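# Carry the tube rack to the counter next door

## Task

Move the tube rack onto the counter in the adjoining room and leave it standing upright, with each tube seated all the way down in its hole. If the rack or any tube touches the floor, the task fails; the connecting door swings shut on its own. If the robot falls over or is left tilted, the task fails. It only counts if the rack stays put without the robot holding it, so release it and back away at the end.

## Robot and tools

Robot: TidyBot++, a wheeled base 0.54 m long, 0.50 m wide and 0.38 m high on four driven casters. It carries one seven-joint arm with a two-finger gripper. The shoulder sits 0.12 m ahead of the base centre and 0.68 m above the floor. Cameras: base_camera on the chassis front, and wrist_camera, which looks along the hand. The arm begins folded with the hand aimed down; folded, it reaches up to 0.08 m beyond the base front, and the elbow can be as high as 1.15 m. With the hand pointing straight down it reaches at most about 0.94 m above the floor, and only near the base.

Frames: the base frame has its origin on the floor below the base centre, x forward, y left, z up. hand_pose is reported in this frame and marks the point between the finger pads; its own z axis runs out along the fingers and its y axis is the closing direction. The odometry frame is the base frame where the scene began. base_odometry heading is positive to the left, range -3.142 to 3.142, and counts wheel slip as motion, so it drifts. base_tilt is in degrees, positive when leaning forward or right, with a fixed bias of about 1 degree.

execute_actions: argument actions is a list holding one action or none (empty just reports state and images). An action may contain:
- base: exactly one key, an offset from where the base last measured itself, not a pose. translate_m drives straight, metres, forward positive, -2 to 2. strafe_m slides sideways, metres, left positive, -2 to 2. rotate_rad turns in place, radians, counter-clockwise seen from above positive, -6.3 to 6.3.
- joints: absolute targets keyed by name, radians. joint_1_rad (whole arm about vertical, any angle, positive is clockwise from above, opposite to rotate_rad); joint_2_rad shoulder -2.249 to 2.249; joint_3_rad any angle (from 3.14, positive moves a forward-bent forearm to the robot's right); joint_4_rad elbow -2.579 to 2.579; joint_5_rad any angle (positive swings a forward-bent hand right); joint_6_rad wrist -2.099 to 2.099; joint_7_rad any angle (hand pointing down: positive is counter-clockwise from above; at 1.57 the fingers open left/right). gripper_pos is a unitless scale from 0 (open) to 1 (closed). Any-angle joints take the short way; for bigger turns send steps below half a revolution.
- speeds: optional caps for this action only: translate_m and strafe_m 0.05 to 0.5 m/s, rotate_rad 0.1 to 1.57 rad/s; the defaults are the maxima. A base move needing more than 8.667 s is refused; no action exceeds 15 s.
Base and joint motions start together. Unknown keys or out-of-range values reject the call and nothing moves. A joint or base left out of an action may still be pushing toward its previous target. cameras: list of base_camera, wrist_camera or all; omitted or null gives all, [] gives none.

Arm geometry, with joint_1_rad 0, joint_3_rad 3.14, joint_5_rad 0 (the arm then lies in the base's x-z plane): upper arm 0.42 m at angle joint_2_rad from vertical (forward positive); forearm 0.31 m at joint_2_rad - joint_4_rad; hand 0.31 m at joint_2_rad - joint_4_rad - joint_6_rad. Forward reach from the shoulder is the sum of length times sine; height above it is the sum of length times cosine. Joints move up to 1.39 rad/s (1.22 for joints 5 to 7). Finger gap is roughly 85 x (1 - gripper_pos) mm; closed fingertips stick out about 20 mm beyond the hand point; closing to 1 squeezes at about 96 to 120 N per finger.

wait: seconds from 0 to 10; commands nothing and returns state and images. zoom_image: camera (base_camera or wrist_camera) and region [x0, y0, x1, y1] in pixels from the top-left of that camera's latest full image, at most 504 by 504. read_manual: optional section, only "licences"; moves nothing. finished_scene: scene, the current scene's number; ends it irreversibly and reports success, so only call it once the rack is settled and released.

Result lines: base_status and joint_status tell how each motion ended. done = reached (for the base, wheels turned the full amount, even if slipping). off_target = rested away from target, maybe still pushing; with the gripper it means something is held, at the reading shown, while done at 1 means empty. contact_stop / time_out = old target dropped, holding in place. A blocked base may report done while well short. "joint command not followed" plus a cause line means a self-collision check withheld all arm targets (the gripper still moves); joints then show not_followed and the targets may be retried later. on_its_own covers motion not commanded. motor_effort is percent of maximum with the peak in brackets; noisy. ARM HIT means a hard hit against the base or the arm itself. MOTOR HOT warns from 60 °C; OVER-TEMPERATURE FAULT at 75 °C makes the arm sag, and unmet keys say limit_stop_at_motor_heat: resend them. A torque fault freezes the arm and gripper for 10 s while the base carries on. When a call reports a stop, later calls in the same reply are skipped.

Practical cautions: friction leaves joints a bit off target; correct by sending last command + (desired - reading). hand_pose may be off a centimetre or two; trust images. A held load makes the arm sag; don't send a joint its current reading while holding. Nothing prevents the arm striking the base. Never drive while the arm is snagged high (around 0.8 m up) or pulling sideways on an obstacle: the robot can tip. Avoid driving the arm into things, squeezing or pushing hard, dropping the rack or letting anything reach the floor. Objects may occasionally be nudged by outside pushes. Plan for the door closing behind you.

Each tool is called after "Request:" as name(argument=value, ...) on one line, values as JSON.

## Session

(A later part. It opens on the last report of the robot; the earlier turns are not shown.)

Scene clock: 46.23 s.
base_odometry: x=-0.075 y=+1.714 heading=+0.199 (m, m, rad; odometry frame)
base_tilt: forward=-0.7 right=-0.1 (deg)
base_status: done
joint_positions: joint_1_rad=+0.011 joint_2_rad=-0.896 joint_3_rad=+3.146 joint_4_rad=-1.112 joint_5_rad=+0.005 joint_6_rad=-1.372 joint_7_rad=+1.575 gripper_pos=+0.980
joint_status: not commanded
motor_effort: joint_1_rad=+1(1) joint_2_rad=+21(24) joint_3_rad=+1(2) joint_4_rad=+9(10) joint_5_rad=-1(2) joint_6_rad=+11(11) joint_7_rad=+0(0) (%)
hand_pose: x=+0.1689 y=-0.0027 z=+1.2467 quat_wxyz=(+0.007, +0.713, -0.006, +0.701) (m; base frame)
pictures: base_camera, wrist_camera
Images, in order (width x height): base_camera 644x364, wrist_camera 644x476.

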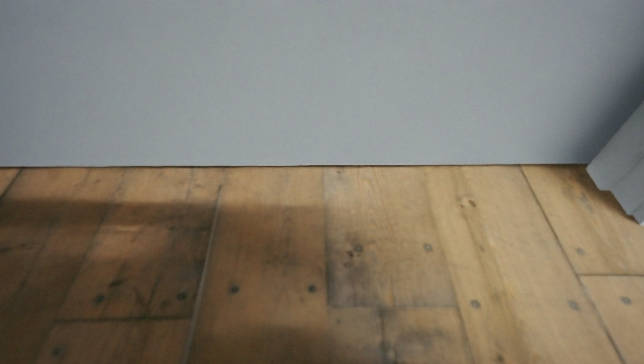

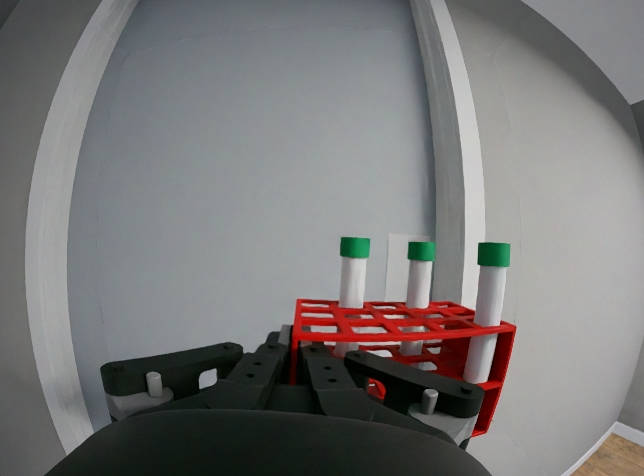

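Request:
execute_actions(actions=[{"base": {"translate_m": 0.27}, "speeds": {"translate_m": 0.3}}], cameras=["base_camera"])

Request:
execute_actions(actions=[{"base": {"translate_m": 0.2}, "speeds": {"translate_m": 0.07}}])

Scene clock: 48.27 s.
base_odometry: x=+0.189 y=+1.767 heading=+0.199 (m, m, rad; odometry frame)
base_tilt: forward=-0.7 right=-0.1 (deg)
base_status: done
joint_positions: joint_1_rad=+0.011 joint_2_rad=-0.896 joint_3_rad=+3.146 joint_4_rad=-1.110 joint_5_rad=+0.005 joint_6_rad=-1.372 joint_7_rad=+1.575 gripper_pos=+0.980
joint_status: not commanded
motor_effort: joint_1_rad=+0(4) joint_2_rad=+20(26) joint_3_rad=+2(3) joint_4_rad=+9(12) joint_5_rad=-1(3) joint_6_rad=+11(11) joint_7_rad=+0(0) (%)
hand_pose: x=+0.1687 y=-0.0027 z=+1.2469 quat_wxyz=(+0.007, +0.713, -0.006, +0.701) (m; base frame)
pictures: base_camera
Images, in order (width x height): base_camera 644x364.

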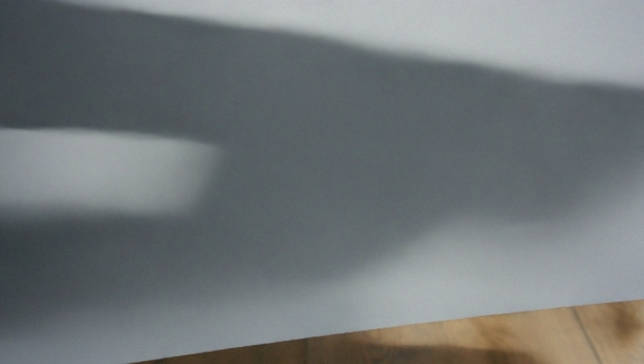

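Scene clock: 51.60 s.
base_odometry: x=+0.386 y=+1.807 heading=+0.199 (m, m, rad; odometry frame)
base_tilt: forward=-0.7 right=-0.1 (deg)
base_status: done
joint_positions: joint_1_rad=+0.012 joint_2_rad=-0.896 joint_3_rad=+3.146 joint_4_rad=-1.110 joint_5_rad=+0.005 joint_6_rad=-1.373 joint_7_rad=+1.575 gripper_pos=+0.980
joint_status: not commanded
motor_effort: joint_1_rad=+1(5) joint_2_rad=+20(25) joint_3_rad=+0(3) joint_4_rad=+9(10) joint_5_rad=-1(2) joint_6_rad=+11(11) joint_7_rad=+0(0) (%)
hand_pose: x=+0.1681 y=-0.0028 z=+1.2471 quat_wxyz=(+0.007, +0.712, -0.006, +0.702) (m; base frame)
pictures: base_camera, wrist_camera
Images, in order (width x height): base_camera 644x364, wrist_camera 644x476.

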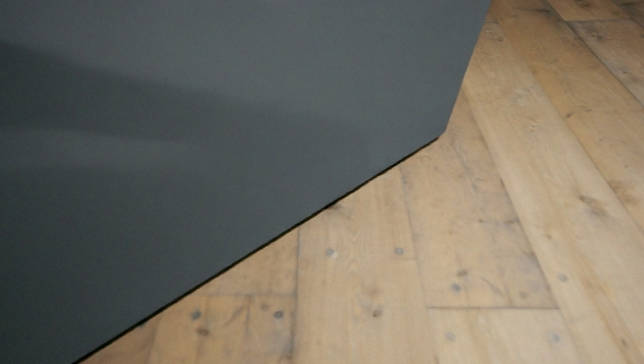

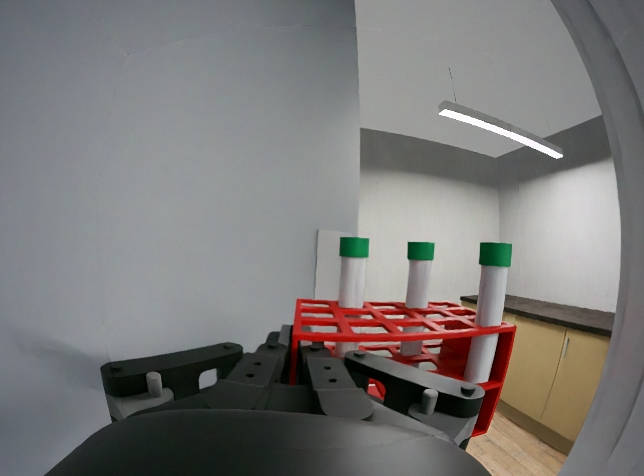

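Request:
execute_actions(actions=[{"base": {"translate_m": 0.45}, "speeds": {"translate_m": 0.15}}])

Scene clock: 55.23 s.
base_odometry: x=+0.827 y=+1.896 heading=+0.199 (m, m, rad; odometry frame)
base_tilt: forward=-0.7 right=-0.1 (deg)
base_status: done
joint_positions: joint_1_rad=+0.012 joint_2_rad=-0.896 joint_3_rad=+3.147 joint_4_rad=-1.108 joint_5_rad=+0.005 joint_6_rad=-1.373 joint_7_rad=+1.575 gripper_pos=+0.980
joint_status: not commanded
motor_effort: joint_1_rad=+1(5) joint_2_rad=+20(26) joint_3_rad=+0(5) joint_4_rad=+9(11) joint_5_rad=-1(4) joint_6_rad=+10(11) joint_7_rad=+0(0) (%)
hand_pose: x=+0.1678 y=-0.0035 z=+1.2476 quat_wxyz=(+0.007, +0.712, -0.007, +0.702) (m; base frame)
pictures: base_camera, wrist_camera
Images, in order (width x height): base_camera 644x364, wrist_camera 644x476.

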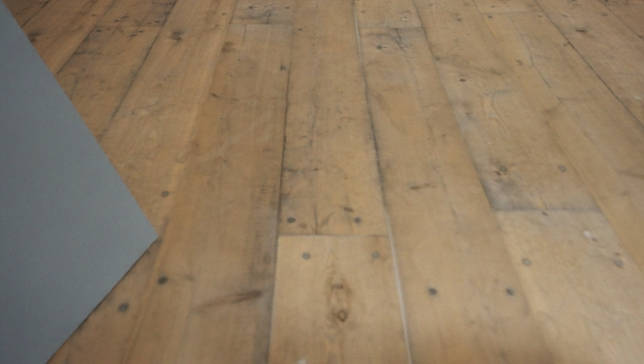

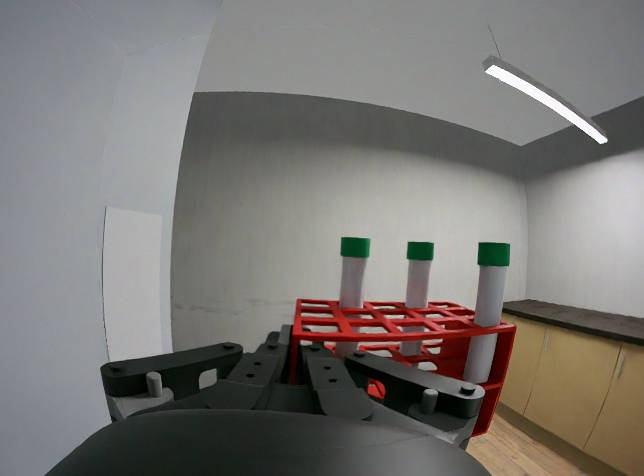

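Request:
execute_actions(actions=[{"base": {"translate_m": 0.25}, "speeds": {"translate_m": 0.2}}])

Scene clock: 57.37 s.
base_odometry: x=+1.072 y=+1.946 heading=+0.199 (m, m, rad; odometry frame)
base_tilt: forward=-0.6 right=-0.1 (deg)
base_status: done
joint_positions: joint_1_rad=+0.012 joint_2_rad=-0.897 joint_3_rad=+3.147 joint_4_rad=-1.108 joint_5_rad=+0.005 joint_6_rad=-1.373 joint_7_rad=+1.575 gripper_pos=+0.980
joint_status: not commanded
motor_effort: joint_1_rad=+1(2) joint_2_rad=+20(24) joint_3_rad=+0(3) joint_4_rad=+9(10) joint_5_rad=-1(2) joint_6_rad=+11(11) joint_7_rad=+0(0) (%)
hand_pose: x=+0.1673 y=-0.0035 z=+1.2477 quat_wxyz=(+0.007, +0.712, -0.007, +0.702) (m; base frame)
pictures: base_camera, wrist_camera
Images, in order (width x height): base_camera 644x364, wrist_camera 644x476.

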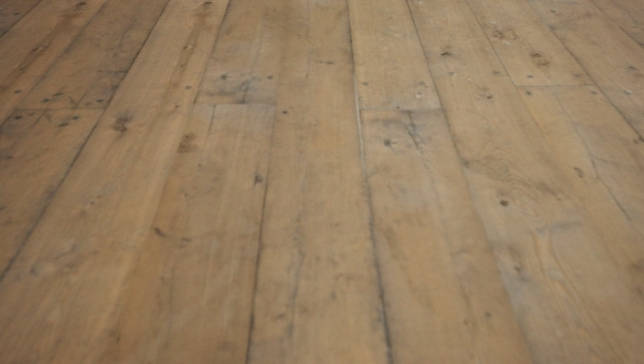

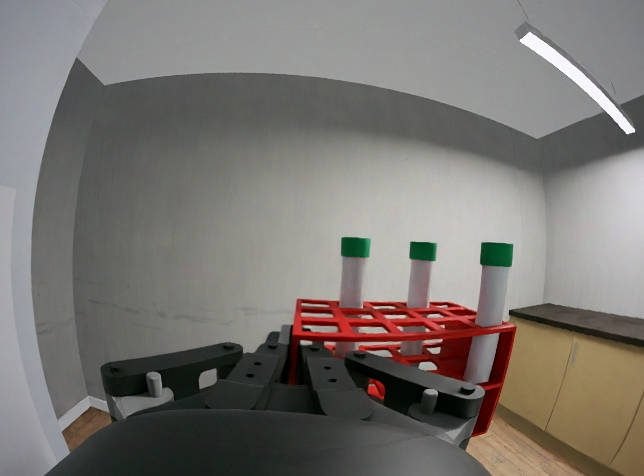

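Request:
execute_actions(actions=[{"base": {"strafe_m": -0.75}, "speeds": {"strafe_m": 0.25}}])

Scene clock: 61.30 s.
base_odometry: x=+1.221 y=+1.210 heading=+0.199 (m, m, rad; odometry frame)
base_tilt: forward=-0.7 right=-0.1 (deg)
base_status: done
joint_positions: joint_1_rad=+0.012 joint_2_rad=-0.897 joint_3_rad=+3.147 joint_4_rad=-1.108 joint_5_rad=+0.005 joint_6_rad=-1.373 joint_7_rad=+1.575 gripper_pos=+0.980
joint_status: not commanded
motor_effort: joint_1_rad=+0(2) joint_2_rad=+21(23) joint_3_rad=+1(3) joint_4_rad=+9(9) joint_5_rad=-1(0) joint_6_rad=+11(11) joint_7_rad=+0(0) (%)
hand_pose: x=+0.1672 y=-0.0034 z=+1.2477 quat_wxyz=(+0.007, +0.712, -0.007, +0.702) (m; base frame)
pictures: base_camera, wrist_camera
Images, in order (width x height): base_camera 644x364, wrist_camera 644x476.

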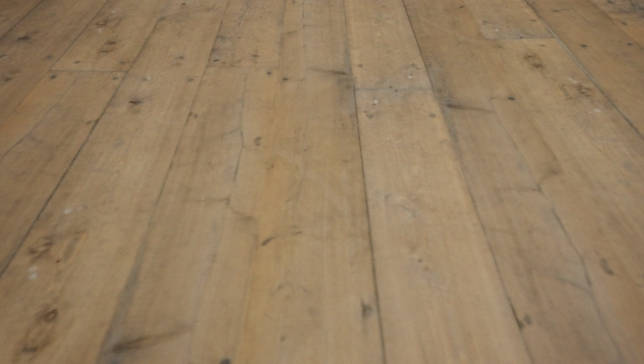

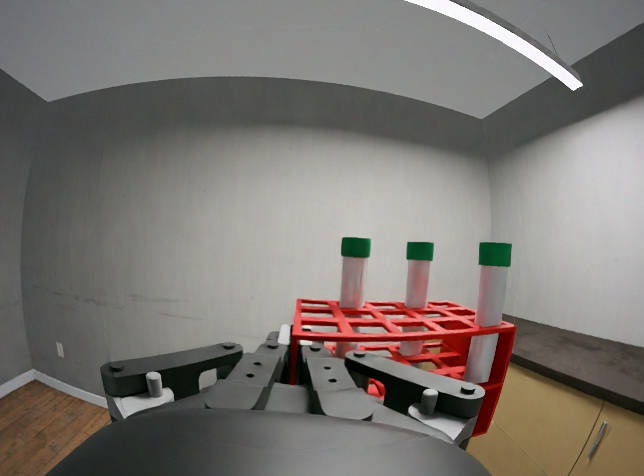

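Request:
execute_actions(actions=[{"base": {"translate_m": 0.35}, "speeds": {"translate_m": 0.4}}], cameras=[])

Request:
execute_actions(actions=[{"base": {"rotate_rad": -1.55}, "speeds": {"rotate_rad": 1.0}}])

Scene clock: 63.40 s.
base_odometry: x=+1.564 y=+1.280 heading=+0.199 (m, m, rad; odometry frame)
base_tilt: forward=-0.7 right=-0.1 (deg)
base_status: done
joint_positions: joint_1_rad=+0.012 joint_2_rad=-0.894 joint_3_rad=+3.147 joint_4_rad=-1.107 joint_5_rad=+0.005 joint_6_rad=-1.373 joint_7_rad=+1.575 gripper_pos=+0.980
joint_status: not commanded
motor_effort: joint_1_rad=+0(1) joint_2_rad=+19(25) joint_3_rad=+1(2) joint_4_rad=+9(10) joint_5_rad=-1(2) joint_6_rad=+11(11) joint_7_rad=+0(0) (%)
hand_pose: x=+0.1688 y=-0.0035 z=+1.2477 quat_wxyz=(+0.007, +0.713, -0.007, +0.701) (m; base frame)
pictures: none
No camera images: the call's "cameras" was empty. Leave "cameras" out to get every camera's image.

Scene clock: 65.87 s.
base_odometry: x=+1.564 y=+1.279 heading=-1.350 (m, m, rad; odometry frame)
base_tilt: forward=-0.7 right=-0.1 (deg)
base_status: done
joint_positions: joint_1_rad=+0.012 joint_2_rad=-0.894 joint_3_rad=+3.147 joint_4_rad=-1.107 joint_5_rad=+0.005 joint_6_rad=-1.373 joint_7_rad=+1.575 gripper_pos=+0.980
joint_status: not commanded
motor_effort: joint_1_rad=+0(2) joint_2_rad=+20(22) joint_3_rad=+1(1) joint_4_rad=+9(9) joint_5_rad=-1(2) joint_6_rad=+11(11) joint_7_rad=+0(0) (%)
hand_pose: x=+0.1688 y=-0.0035 z=+1.2477 quat_wxyz=(+0.007, +0.713, -0.007, +0.701) (m; base frame)
pictures: base_camera, wrist_camera
Images, in order (width x height): base_camera 644x364, wrist_camera 644x476.

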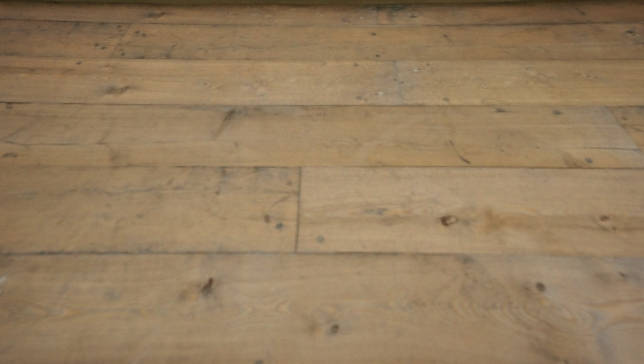

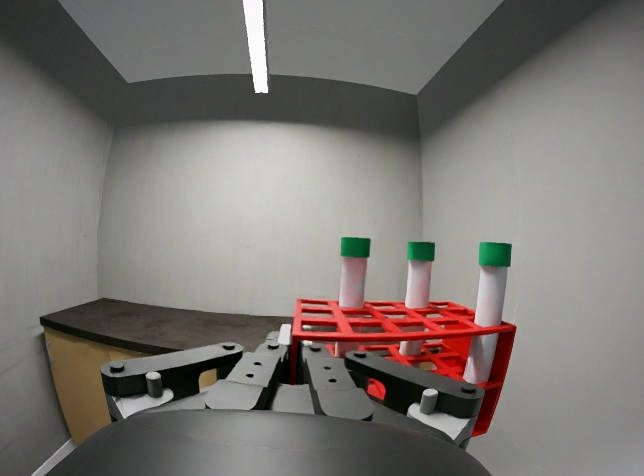

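Request:
execute_actions(actions=[{"base": {"translate_m": 0.2}, "joints": {"joint_4_rad": -1.96, "joint_6_rad": -0.515}, "speeds": {"translate_m": 0.3}}])

Scene clock: 68.23 s.
base_odometry: x=+1.608 y=+1.084 heading=-1.350 (m, m, rad; odometry frame)
base_tilt: forward=-0.7 right=-0.1 (deg)
base_status: done
joint_positions: joint_1_rad=+0.012 joint_2_rad=-0.892 joint_3_rad=+3.147 joint_4_rad=-1.956 joint_5_rad=+0.005 joint_6_rad=-0.544 joint_7_rad=+1.575 gripper_pos=+0.980
joint_status: all done
motor_effort: joint_1_rad=+1(1) joint_2_rad=+8(24) joint_3_rad=+0(0) joint_4_rad=+19(20) joint_5_rad=-1(1) joint_6_rad=+11(11) joint_7_rad=+0(0) (%)
hand_pose: x=+0.3773 y=-0.0052 z=+1.0872 quat_wxyz=(+0.008, +0.720, -0.005, +0.694) (m; base frame)
pictures: base_camera, wrist_camera
Images, in order (width x height): base_camera 644x364, wrist_camera 644x476.

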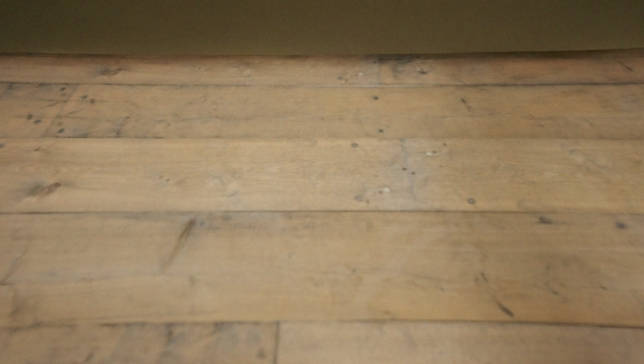

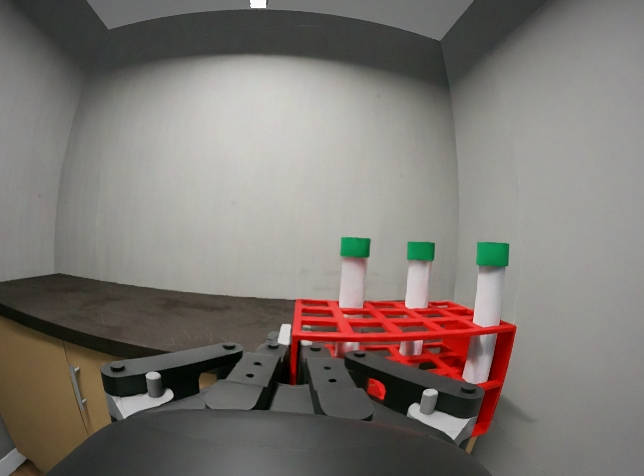

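Request:
execute_actions(actions=[{"joints": {"joint_2_rad": -0.29, "joint_6_rad": 0.095}}], cameras=["wrist_camera"])

Scene clock: 70.50 s.
base_odometry: x=+1.608 y=+1.084 heading=-1.350 (m, m, rad; odometry frame)
base_tilt: forward=-0.7 right=-0.1 (deg)
base_status: not commanded
joint_positions: joint_1_rad=+0.012 joint_2_rad=-0.286 joint_3_rad=+3.147 joint_4_rad=-1.957 joint_5_rad=+0.005 joint_6_rad=+0.067 joint_7_rad=+1.575 gripper_pos=+0.980
joint_status: all done
motor_effort: joint_1_rad=+1(0) joint_2_rad=-13(14) joint_3_rad=+0(0) joint_4_rad=+22(22) joint_5_rad=-1(1) joint_6_rad=+10(11) joint_7_rad=+0(0) (%)
hand_pose: x=+0.6243 y=-0.0077 z=+1.0438 quat_wxyz=(+0.008, +0.719, -0.003, +0.695) (m; base frame)
pictures: wrist_camera
Images, in order (width x height): wrist_camera 644x476.

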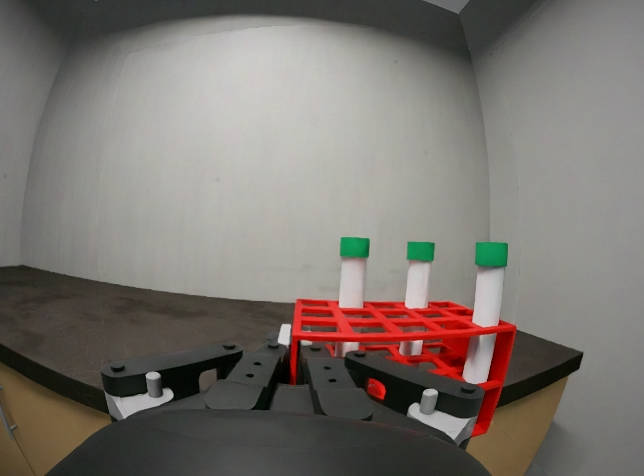

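Request:
execute_actions(actions=[{"base": {"translate_m": 0.36}, "speeds": {"translate_m": 0.25}}])

Scene clock: 73.00 s.
base_odometry: x=+1.687 y=+0.733 heading=-1.351 (m, m, rad; odometry frame)
base_tilt: forward=-0.7 right=-0.1 (deg)
base_status: done
joint_positions: joint_1_rad=+0.012 joint_2_rad=-0.284 joint_3_rad=+3.147 joint_4_rad=-1.957 joint_5_rad=+0.005 joint_6_rad=+0.069 joint_7_rad=+1.575 gripper_pos=+0.980
joint_status: not commanded
motor_effort: joint_1_rad=+0(0) joint_2_rad=-12(16) joint_3_rad=+0(1) joint_4_rad=+21(23) joint_5_rad=-1(1) joint_6_rad=+11(11) joint_7_rad=+0(1) (%)
hand_pose: x=+0.6249 y=-0.0077 z=+1.0434 quat_wxyz=(+0.008, +0.719, -0.003, +0.695) (m; base frame)
pictures: base_camera, wrist_camera
Images, in order (width x height): base_camera 644x364, wrist_camera 644x476.

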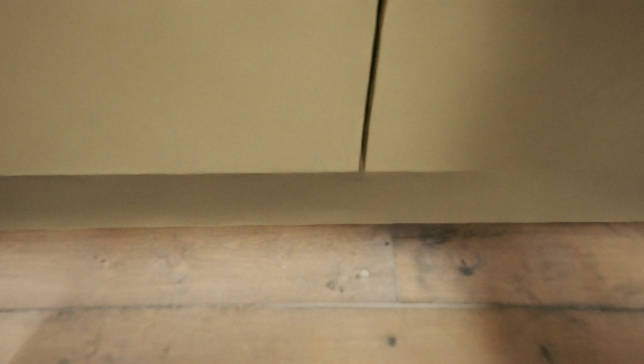

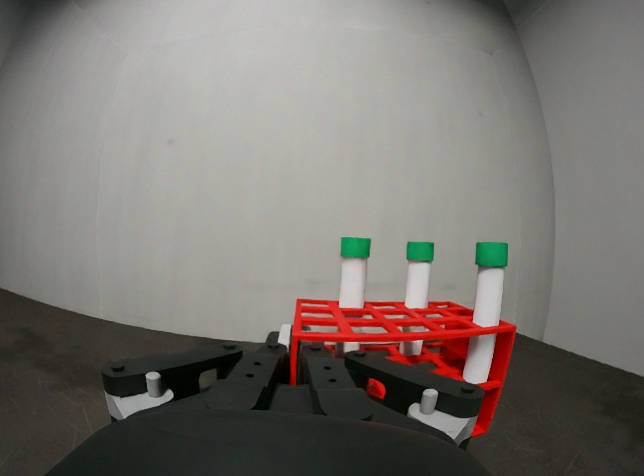

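Request:
execute_actions(actions=[{"base": {"translate_m": 0.04}, "joints": {"joint_4_rad": -2.09, "joint_6_rad": 0.238}, "speeds": {"translate_m": 0.1}}], cameras=["wrist_camera"])

Scene clock: 74.20 s.
base_odometry: x=+1.695 y=+0.693 heading=-1.352 (m, m, rad; odometry frame)
base_tilt: forward=-0.6 right=-0.1 (deg)
base_status: done
joint_positions: joint_1_rad=+0.012 joint_2_rad=-0.283 joint_3_rad=+3.147 joint_4_rad=-2.089 joint_5_rad=+0.005 joint_6_rad=+0.208 joint_7_rad=+1.575 gripper_pos=+0.980
joint_status: all done
motor_effort: joint_1_rad=+1(0) joint_2_rad=-13(15) joint_3_rad=+1(1) joint_4_rad=+22(22) joint_5_rad=-1(1) joint_6_rad=+11(12) joint_7_rad=+0(0) (%)
hand_pose: x=+0.6185 y=-0.0073 z=+1.0043 quat_wxyz=(+0.008, +0.716, -0.003, +0.698) (m; base frame)
pictures: wrist_camera
Images, in order (width x height): wrist_camera 644x476.

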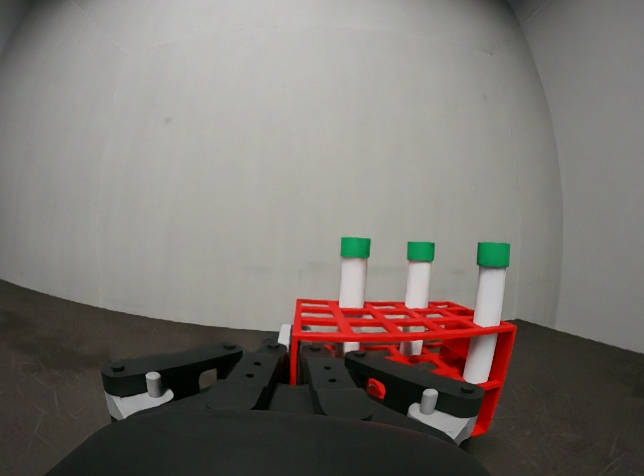

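Request:
execute_actions(actions=[{"joints": {"joint_4_rad": -2.15, "joint_6_rad": 0.302}}], cameras=["wrist_camera"])

Scene clock: 75.20 s.
base_odometry: x=+1.695 y=+0.693 heading=-1.352 (m, m, rad; odometry frame)
base_tilt: forward=-0.6 right=-0.1 (deg)
base_status: not commanded
joint_positions: joint_1_rad=+0.012 joint_2_rad=-0.283 joint_3_rad=+3.147 joint_4_rad=-2.149 joint_5_rad=+0.005 joint_6_rad=+0.273 joint_7_rad=+1.575 gripper_pos=+0.980
joint_status: all done
motor_effort: joint_1_rad=+1(0) joint_2_rad=-13(13) joint_3_rad=+0(1) joint_4_rad=+21(23) joint_5_rad=-1(1) joint_6_rad=+11(11) joint_7_rad=+0(0) (%)
hand_pose: x=+0.6136 y=-0.0071 z=+0.9876 quat_wxyz=(+0.008, +0.715, -0.003, +0.699) (m; base frame)
pictures: wrist_camera
Images, in order (width x height): wrist_camera 644x476.

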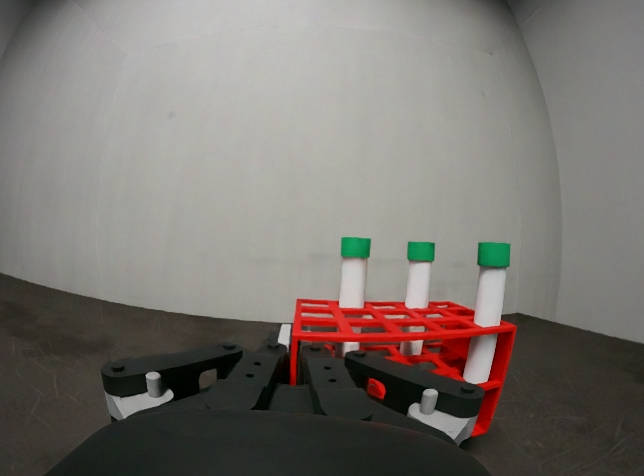

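Request:
execute_actions(actions=[{"joints": {"joint_4_rad": -2.19, "joint_6_rad": 0.342}}], cameras=["wrist_camera"])

Scene clock: 76.03 s.
base_odometry: x=+1.695 y=+0.693 heading=-1.352 (m, m, rad; odometry frame)
base_tilt: forward=-0.6 right=-0.1 (deg)
base_status: not commanded
joint_positions: joint_1_rad=+0.012 joint_2_rad=-0.283 joint_3_rad=+3.147 joint_4_rad=-2.188 joint_5_rad=+0.005 joint_6_rad=+0.314 joint_7_rad=+1.575 gripper_pos=+0.980
joint_status: all done
motor_effort: joint_1_rad=+0(0) joint_2_rad=-12(13) joint_3_rad=+0(1) joint_4_rad=+21(22) joint_5_rad=-1(1) joint_6_rad=+11(11) joint_7_rad=+0(0) (%)
hand_pose: x=+0.6098 y=-0.0070 z=+0.9763 quat_wxyz=(+0.008, +0.714, -0.003, +0.700) (m; base frame)
pictures: wrist_camera
Images, in order (width x height): wrist_camera 644x476.

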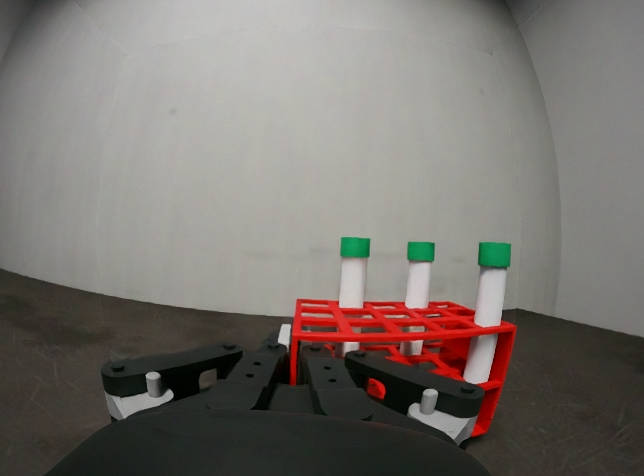

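Request:
execute_actions(actions=[{"joints": {"joint_4_rad": -2.225, "joint_6_rad": 0.376}}], cameras=["wrist_camera"])

Scene clock: 76.77 s.
base_odometry: x=+1.695 y=+0.693 heading=-1.352 (m, m, rad; odometry frame)
base_tilt: forward=-0.7 right=-0.1 (deg)
base_status: not commanded
joint_positions: joint_1_rad=+0.012 joint_2_rad=-0.283 joint_3_rad=+3.147 joint_4_rad=-2.222 joint_5_rad=+0.005 joint_6_rad=+0.348 joint_7_rad=+1.575 gripper_pos=+0.980
joint_status: all done
motor_effort: joint_1_rad=+1(0) joint_2_rad=-12(13) joint_3_rad=+1(1) joint_4_rad=+21(22) joint_5_rad=-1(1) joint_6_rad=+11(11) joint_7_rad=+1(0) (%)
hand_pose: x=+0.6061 y=-0.0068 z=+0.9661 quat_wxyz=(+0.008, +0.715, -0.003, +0.700) (m; base frame)
pictures: wrist_camera
Images, in order (width x height): wrist_camera 644x476.

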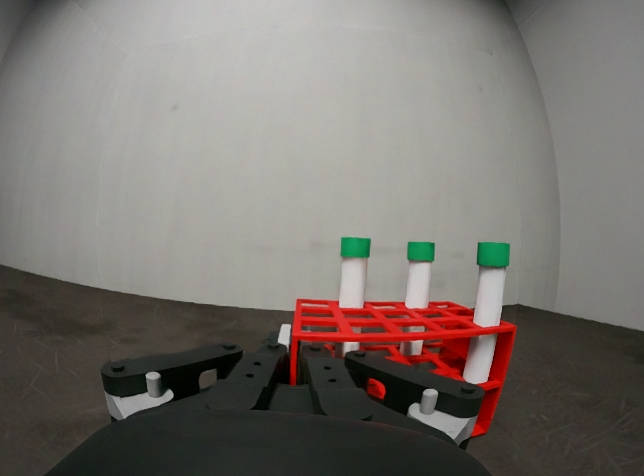

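Request:
execute_actions(actions=[{"joints": {"joint_4_rad": -2.255, "joint_6_rad": 0.406}}], cameras=["wrist_camera"])

Scene clock: 77.47 s.
base_odometry: x=+1.695 y=+0.693 heading=-1.352 (m, m, rad; odometry frame)
base_tilt: forward=-0.7 right=-0.1 (deg)
base_status: not commanded
joint_positions: joint_1_rad=+0.012 joint_2_rad=-0.283 joint_3_rad=+3.147 joint_4_rad=-2.242 joint_5_rad=+0.005 joint_6_rad=+0.386 joint_7_rad=+1.575 gripper_pos=+0.980
joint_status: all done
motor_effort: joint_1_rad=+0(0) joint_2_rad=-12(12) joint_3_rad=+0(1) joint_4_rad=+19(21) joint_5_rad=-1(1) joint_6_rad=+10(11) joint_7_rad=+0(0) (%)
hand_pose: x=+0.6038 y=-0.0067 z=+0.9661 quat_wxyz=(+0.008, +0.708, -0.003, +0.706) (m; base frame)
pictures: wrist_camera
Images, in order (width x height): wrist_camera 644x476.

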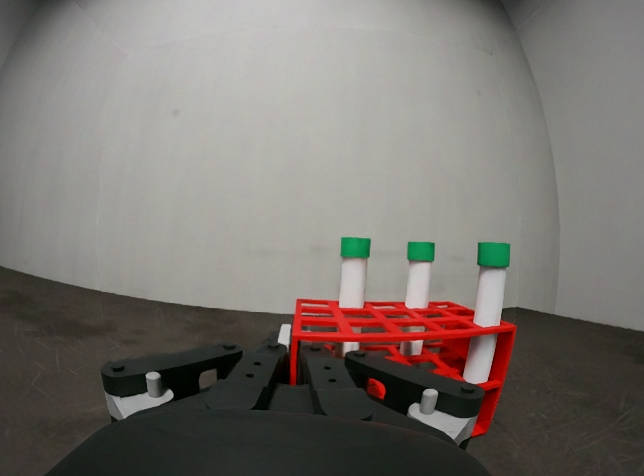

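Request:
execute_actions(actions=[{"joints": {"joint_4_rad": -2.235, "joint_6_rad": 0.395, "gripper_pos": 0.55}}], cameras=["wrist_camera"])

Scene clock: 78.43 s.
base_odometry: x=+1.695 y=+0.693 heading=-1.352 (m, m, rad; odometry frame)
base_tilt: forward=-0.7 right=-0.1 (deg)
base_status: not commanded
joint_positions: joint_1_rad=+0.012 joint_2_rad=-0.283 joint_3_rad=+3.147 joint_4_rad=-2.237 joint_5_rad=+0.005 joint_6_rad=+0.386 joint_7_rad=+1.575 gripper_pos=+0.550
joint_status: all done
motor_effort: joint_1_rad=+0(0) joint_2_rad=-12(12) joint_3_rad=+1(0) joint_4_rad=+20(20) joint_5_rad=-1(1) joint_6_rad=+11(10) joint_7_rad=+0(0) (%)
hand_pose: x=+0.6044 y=-0.0068 z=+0.9692 quat_wxyz=(+0.008, +0.706, -0.003, +0.708) (m; base frame)
pictures: wrist_camera
Images, in order (width x height): wrist_camera 644x476.

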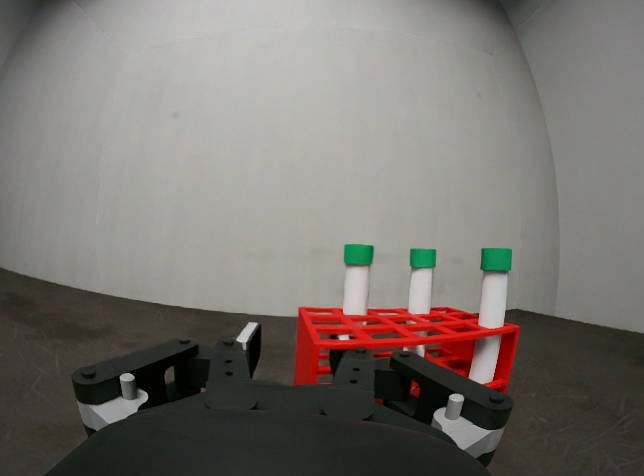

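Request:
execute_actions(actions=[{"joints": {"joint_6_rad": 0.355}}], cameras=["wrist_camera"])

Scene clock: 79.30 s.
base_odometry: x=+1.695 y=+0.693 heading=-1.352 (m, m, rad; odometry frame)
base_tilt: forward=-0.7 right=-0.1 (deg)
base_status: not commanded
joint_positions: joint_1_rad=+0.012 joint_2_rad=-0.283 joint_3_rad=+3.147 joint_4_rad=-2.237 joint_5_rad=+0.005 joint_6_rad=+0.373 joint_7_rad=+1.575 gripper_pos=+0.550
joint_status: all done
motor_effort: joint_1_rad=+0(1) joint_2_rad=-11(12) joint_3_rad=+1(1) joint_4_rad=+20(20) joint_5_rad=-2(1) joint_6_rad=+10(11) joint_7_rad=+0(0) (%)
hand_pose: x=+0.6044 y=-0.0068 z=+0.9652 quat_wxyz=(+0.008, +0.711, -0.003, +0.704) (m; base frame)
pictures: wrist_camera
Images, in order (width x height): wrist_camera 644x476.

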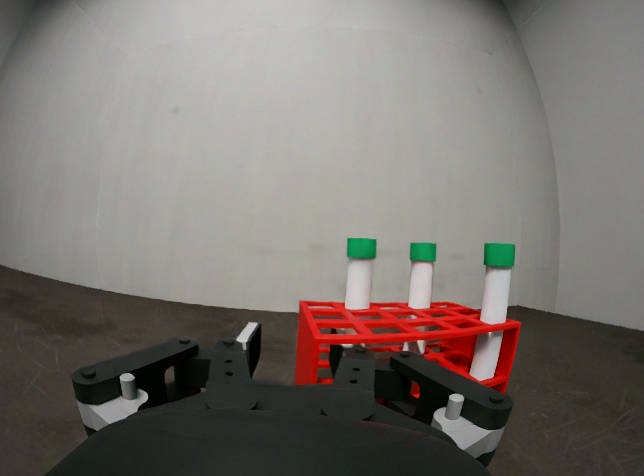

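Request:
execute_actions(actions=[{"base": {"translate_m": -0.05}, "speeds": {"translate_m": 0.06}}], cameras=["wrist_camera"])

Scene clock: 80.73 s.
base_odometry: x=+1.684 y=+0.742 heading=-1.351 (m, m, rad; odometry frame)
base_tilt: forward=-0.6 right=-0.1 (deg)
base_status: done
joint_positions: joint_1_rad=+0.012 joint_2_rad=-0.286 joint_3_rad=+3.147 joint_4_rad=-2.237 joint_5_rad=+0.005 joint_6_rad=+0.373 joint_7_rad=+1.575 gripper_pos=+0.550
joint_status: not commanded
motor_effort: joint_1_rad=+0(0) joint_2_rad=-11(15) joint_3_rad=+1(1) joint_4_rad=+20(20) joint_5_rad=-1(1) joint_6_rad=+10(10) joint_7_rad=+0(0) (%)
hand_pose: x=+0.6036 y=-0.0068 z=+0.9666 quat_wxyz=(+0.008, +0.710, -0.003, +0.705) (m; base frame)
pictures: wrist_camera
Images, in order (width x height): wrist_camera 644x476.

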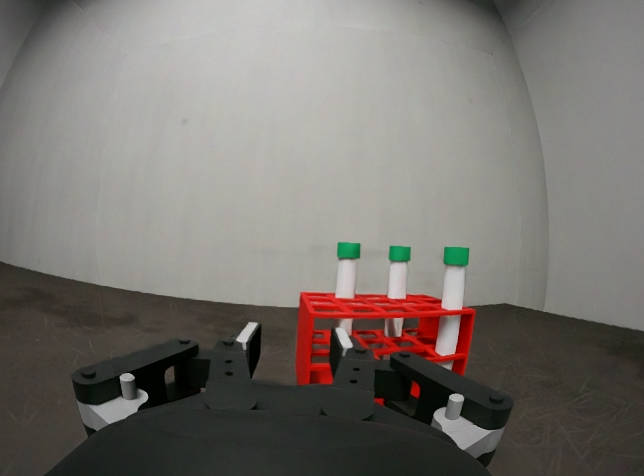

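The fingers are clear of the rack. I'll back away and check that the tubes are seated.

Request:
execute_actions(actions=[{"base": {"translate_m": -0.35}}], cameras=["wrist_camera"])

Request:
zoom_image(camera="wrist_camera", region=[260, 220, 420, 340])

Scene clock: 82.97 s.
base_odometry: x=+1.608 y=+1.084 heading=-1.351 (m, m, rad; odometry frame)
base_tilt: forward=-0.7 right=-0.1 (deg)
base_status: done
joint_positions: joint_1_rad=+0.012 joint_2_rad=-0.293 joint_3_rad=+3.147 joint_4_rad=-2.237 joint_5_rad=+0.005 joint_6_rad=+0.373 joint_7_rad=+1.575 gripper_pos=+0.550
joint_status: not commanded
motor_effort: joint_1_rad=+0(1) joint_2_rad=-11(14) joint_3_rad=+1(2) joint_4_rad=+19(21) joint_5_rad=-1(1) joint_6_rad=+10(11) joint_7_rad=+0(0) (%)
hand_pose: x=+0.6016 y=-0.0067 z=+0.9698 quat_wxyz=(+0.008, +0.707, -0.003, +0.707) (m; base frame)
pictures: wrist_camera
Images, in order (width x height): wrist_camera 644x476.

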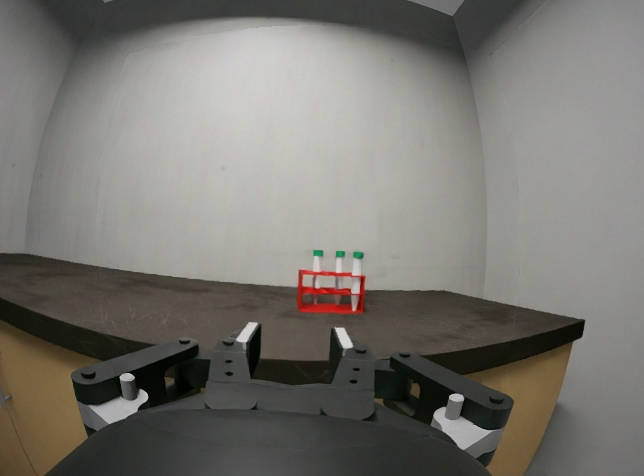

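Region (260, 220, 420, 340) of wrist_camera's 644x476 image, scaled by 3.150; it fills the top 378 rows of this view, and the rest is white.

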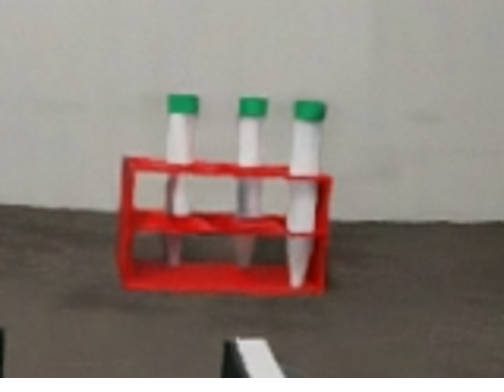

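The rack is upright on the counter, and all three tubes sit on the bottom plate.

Request:
finished_scene(scene=1)

The scene is finished: the task was done.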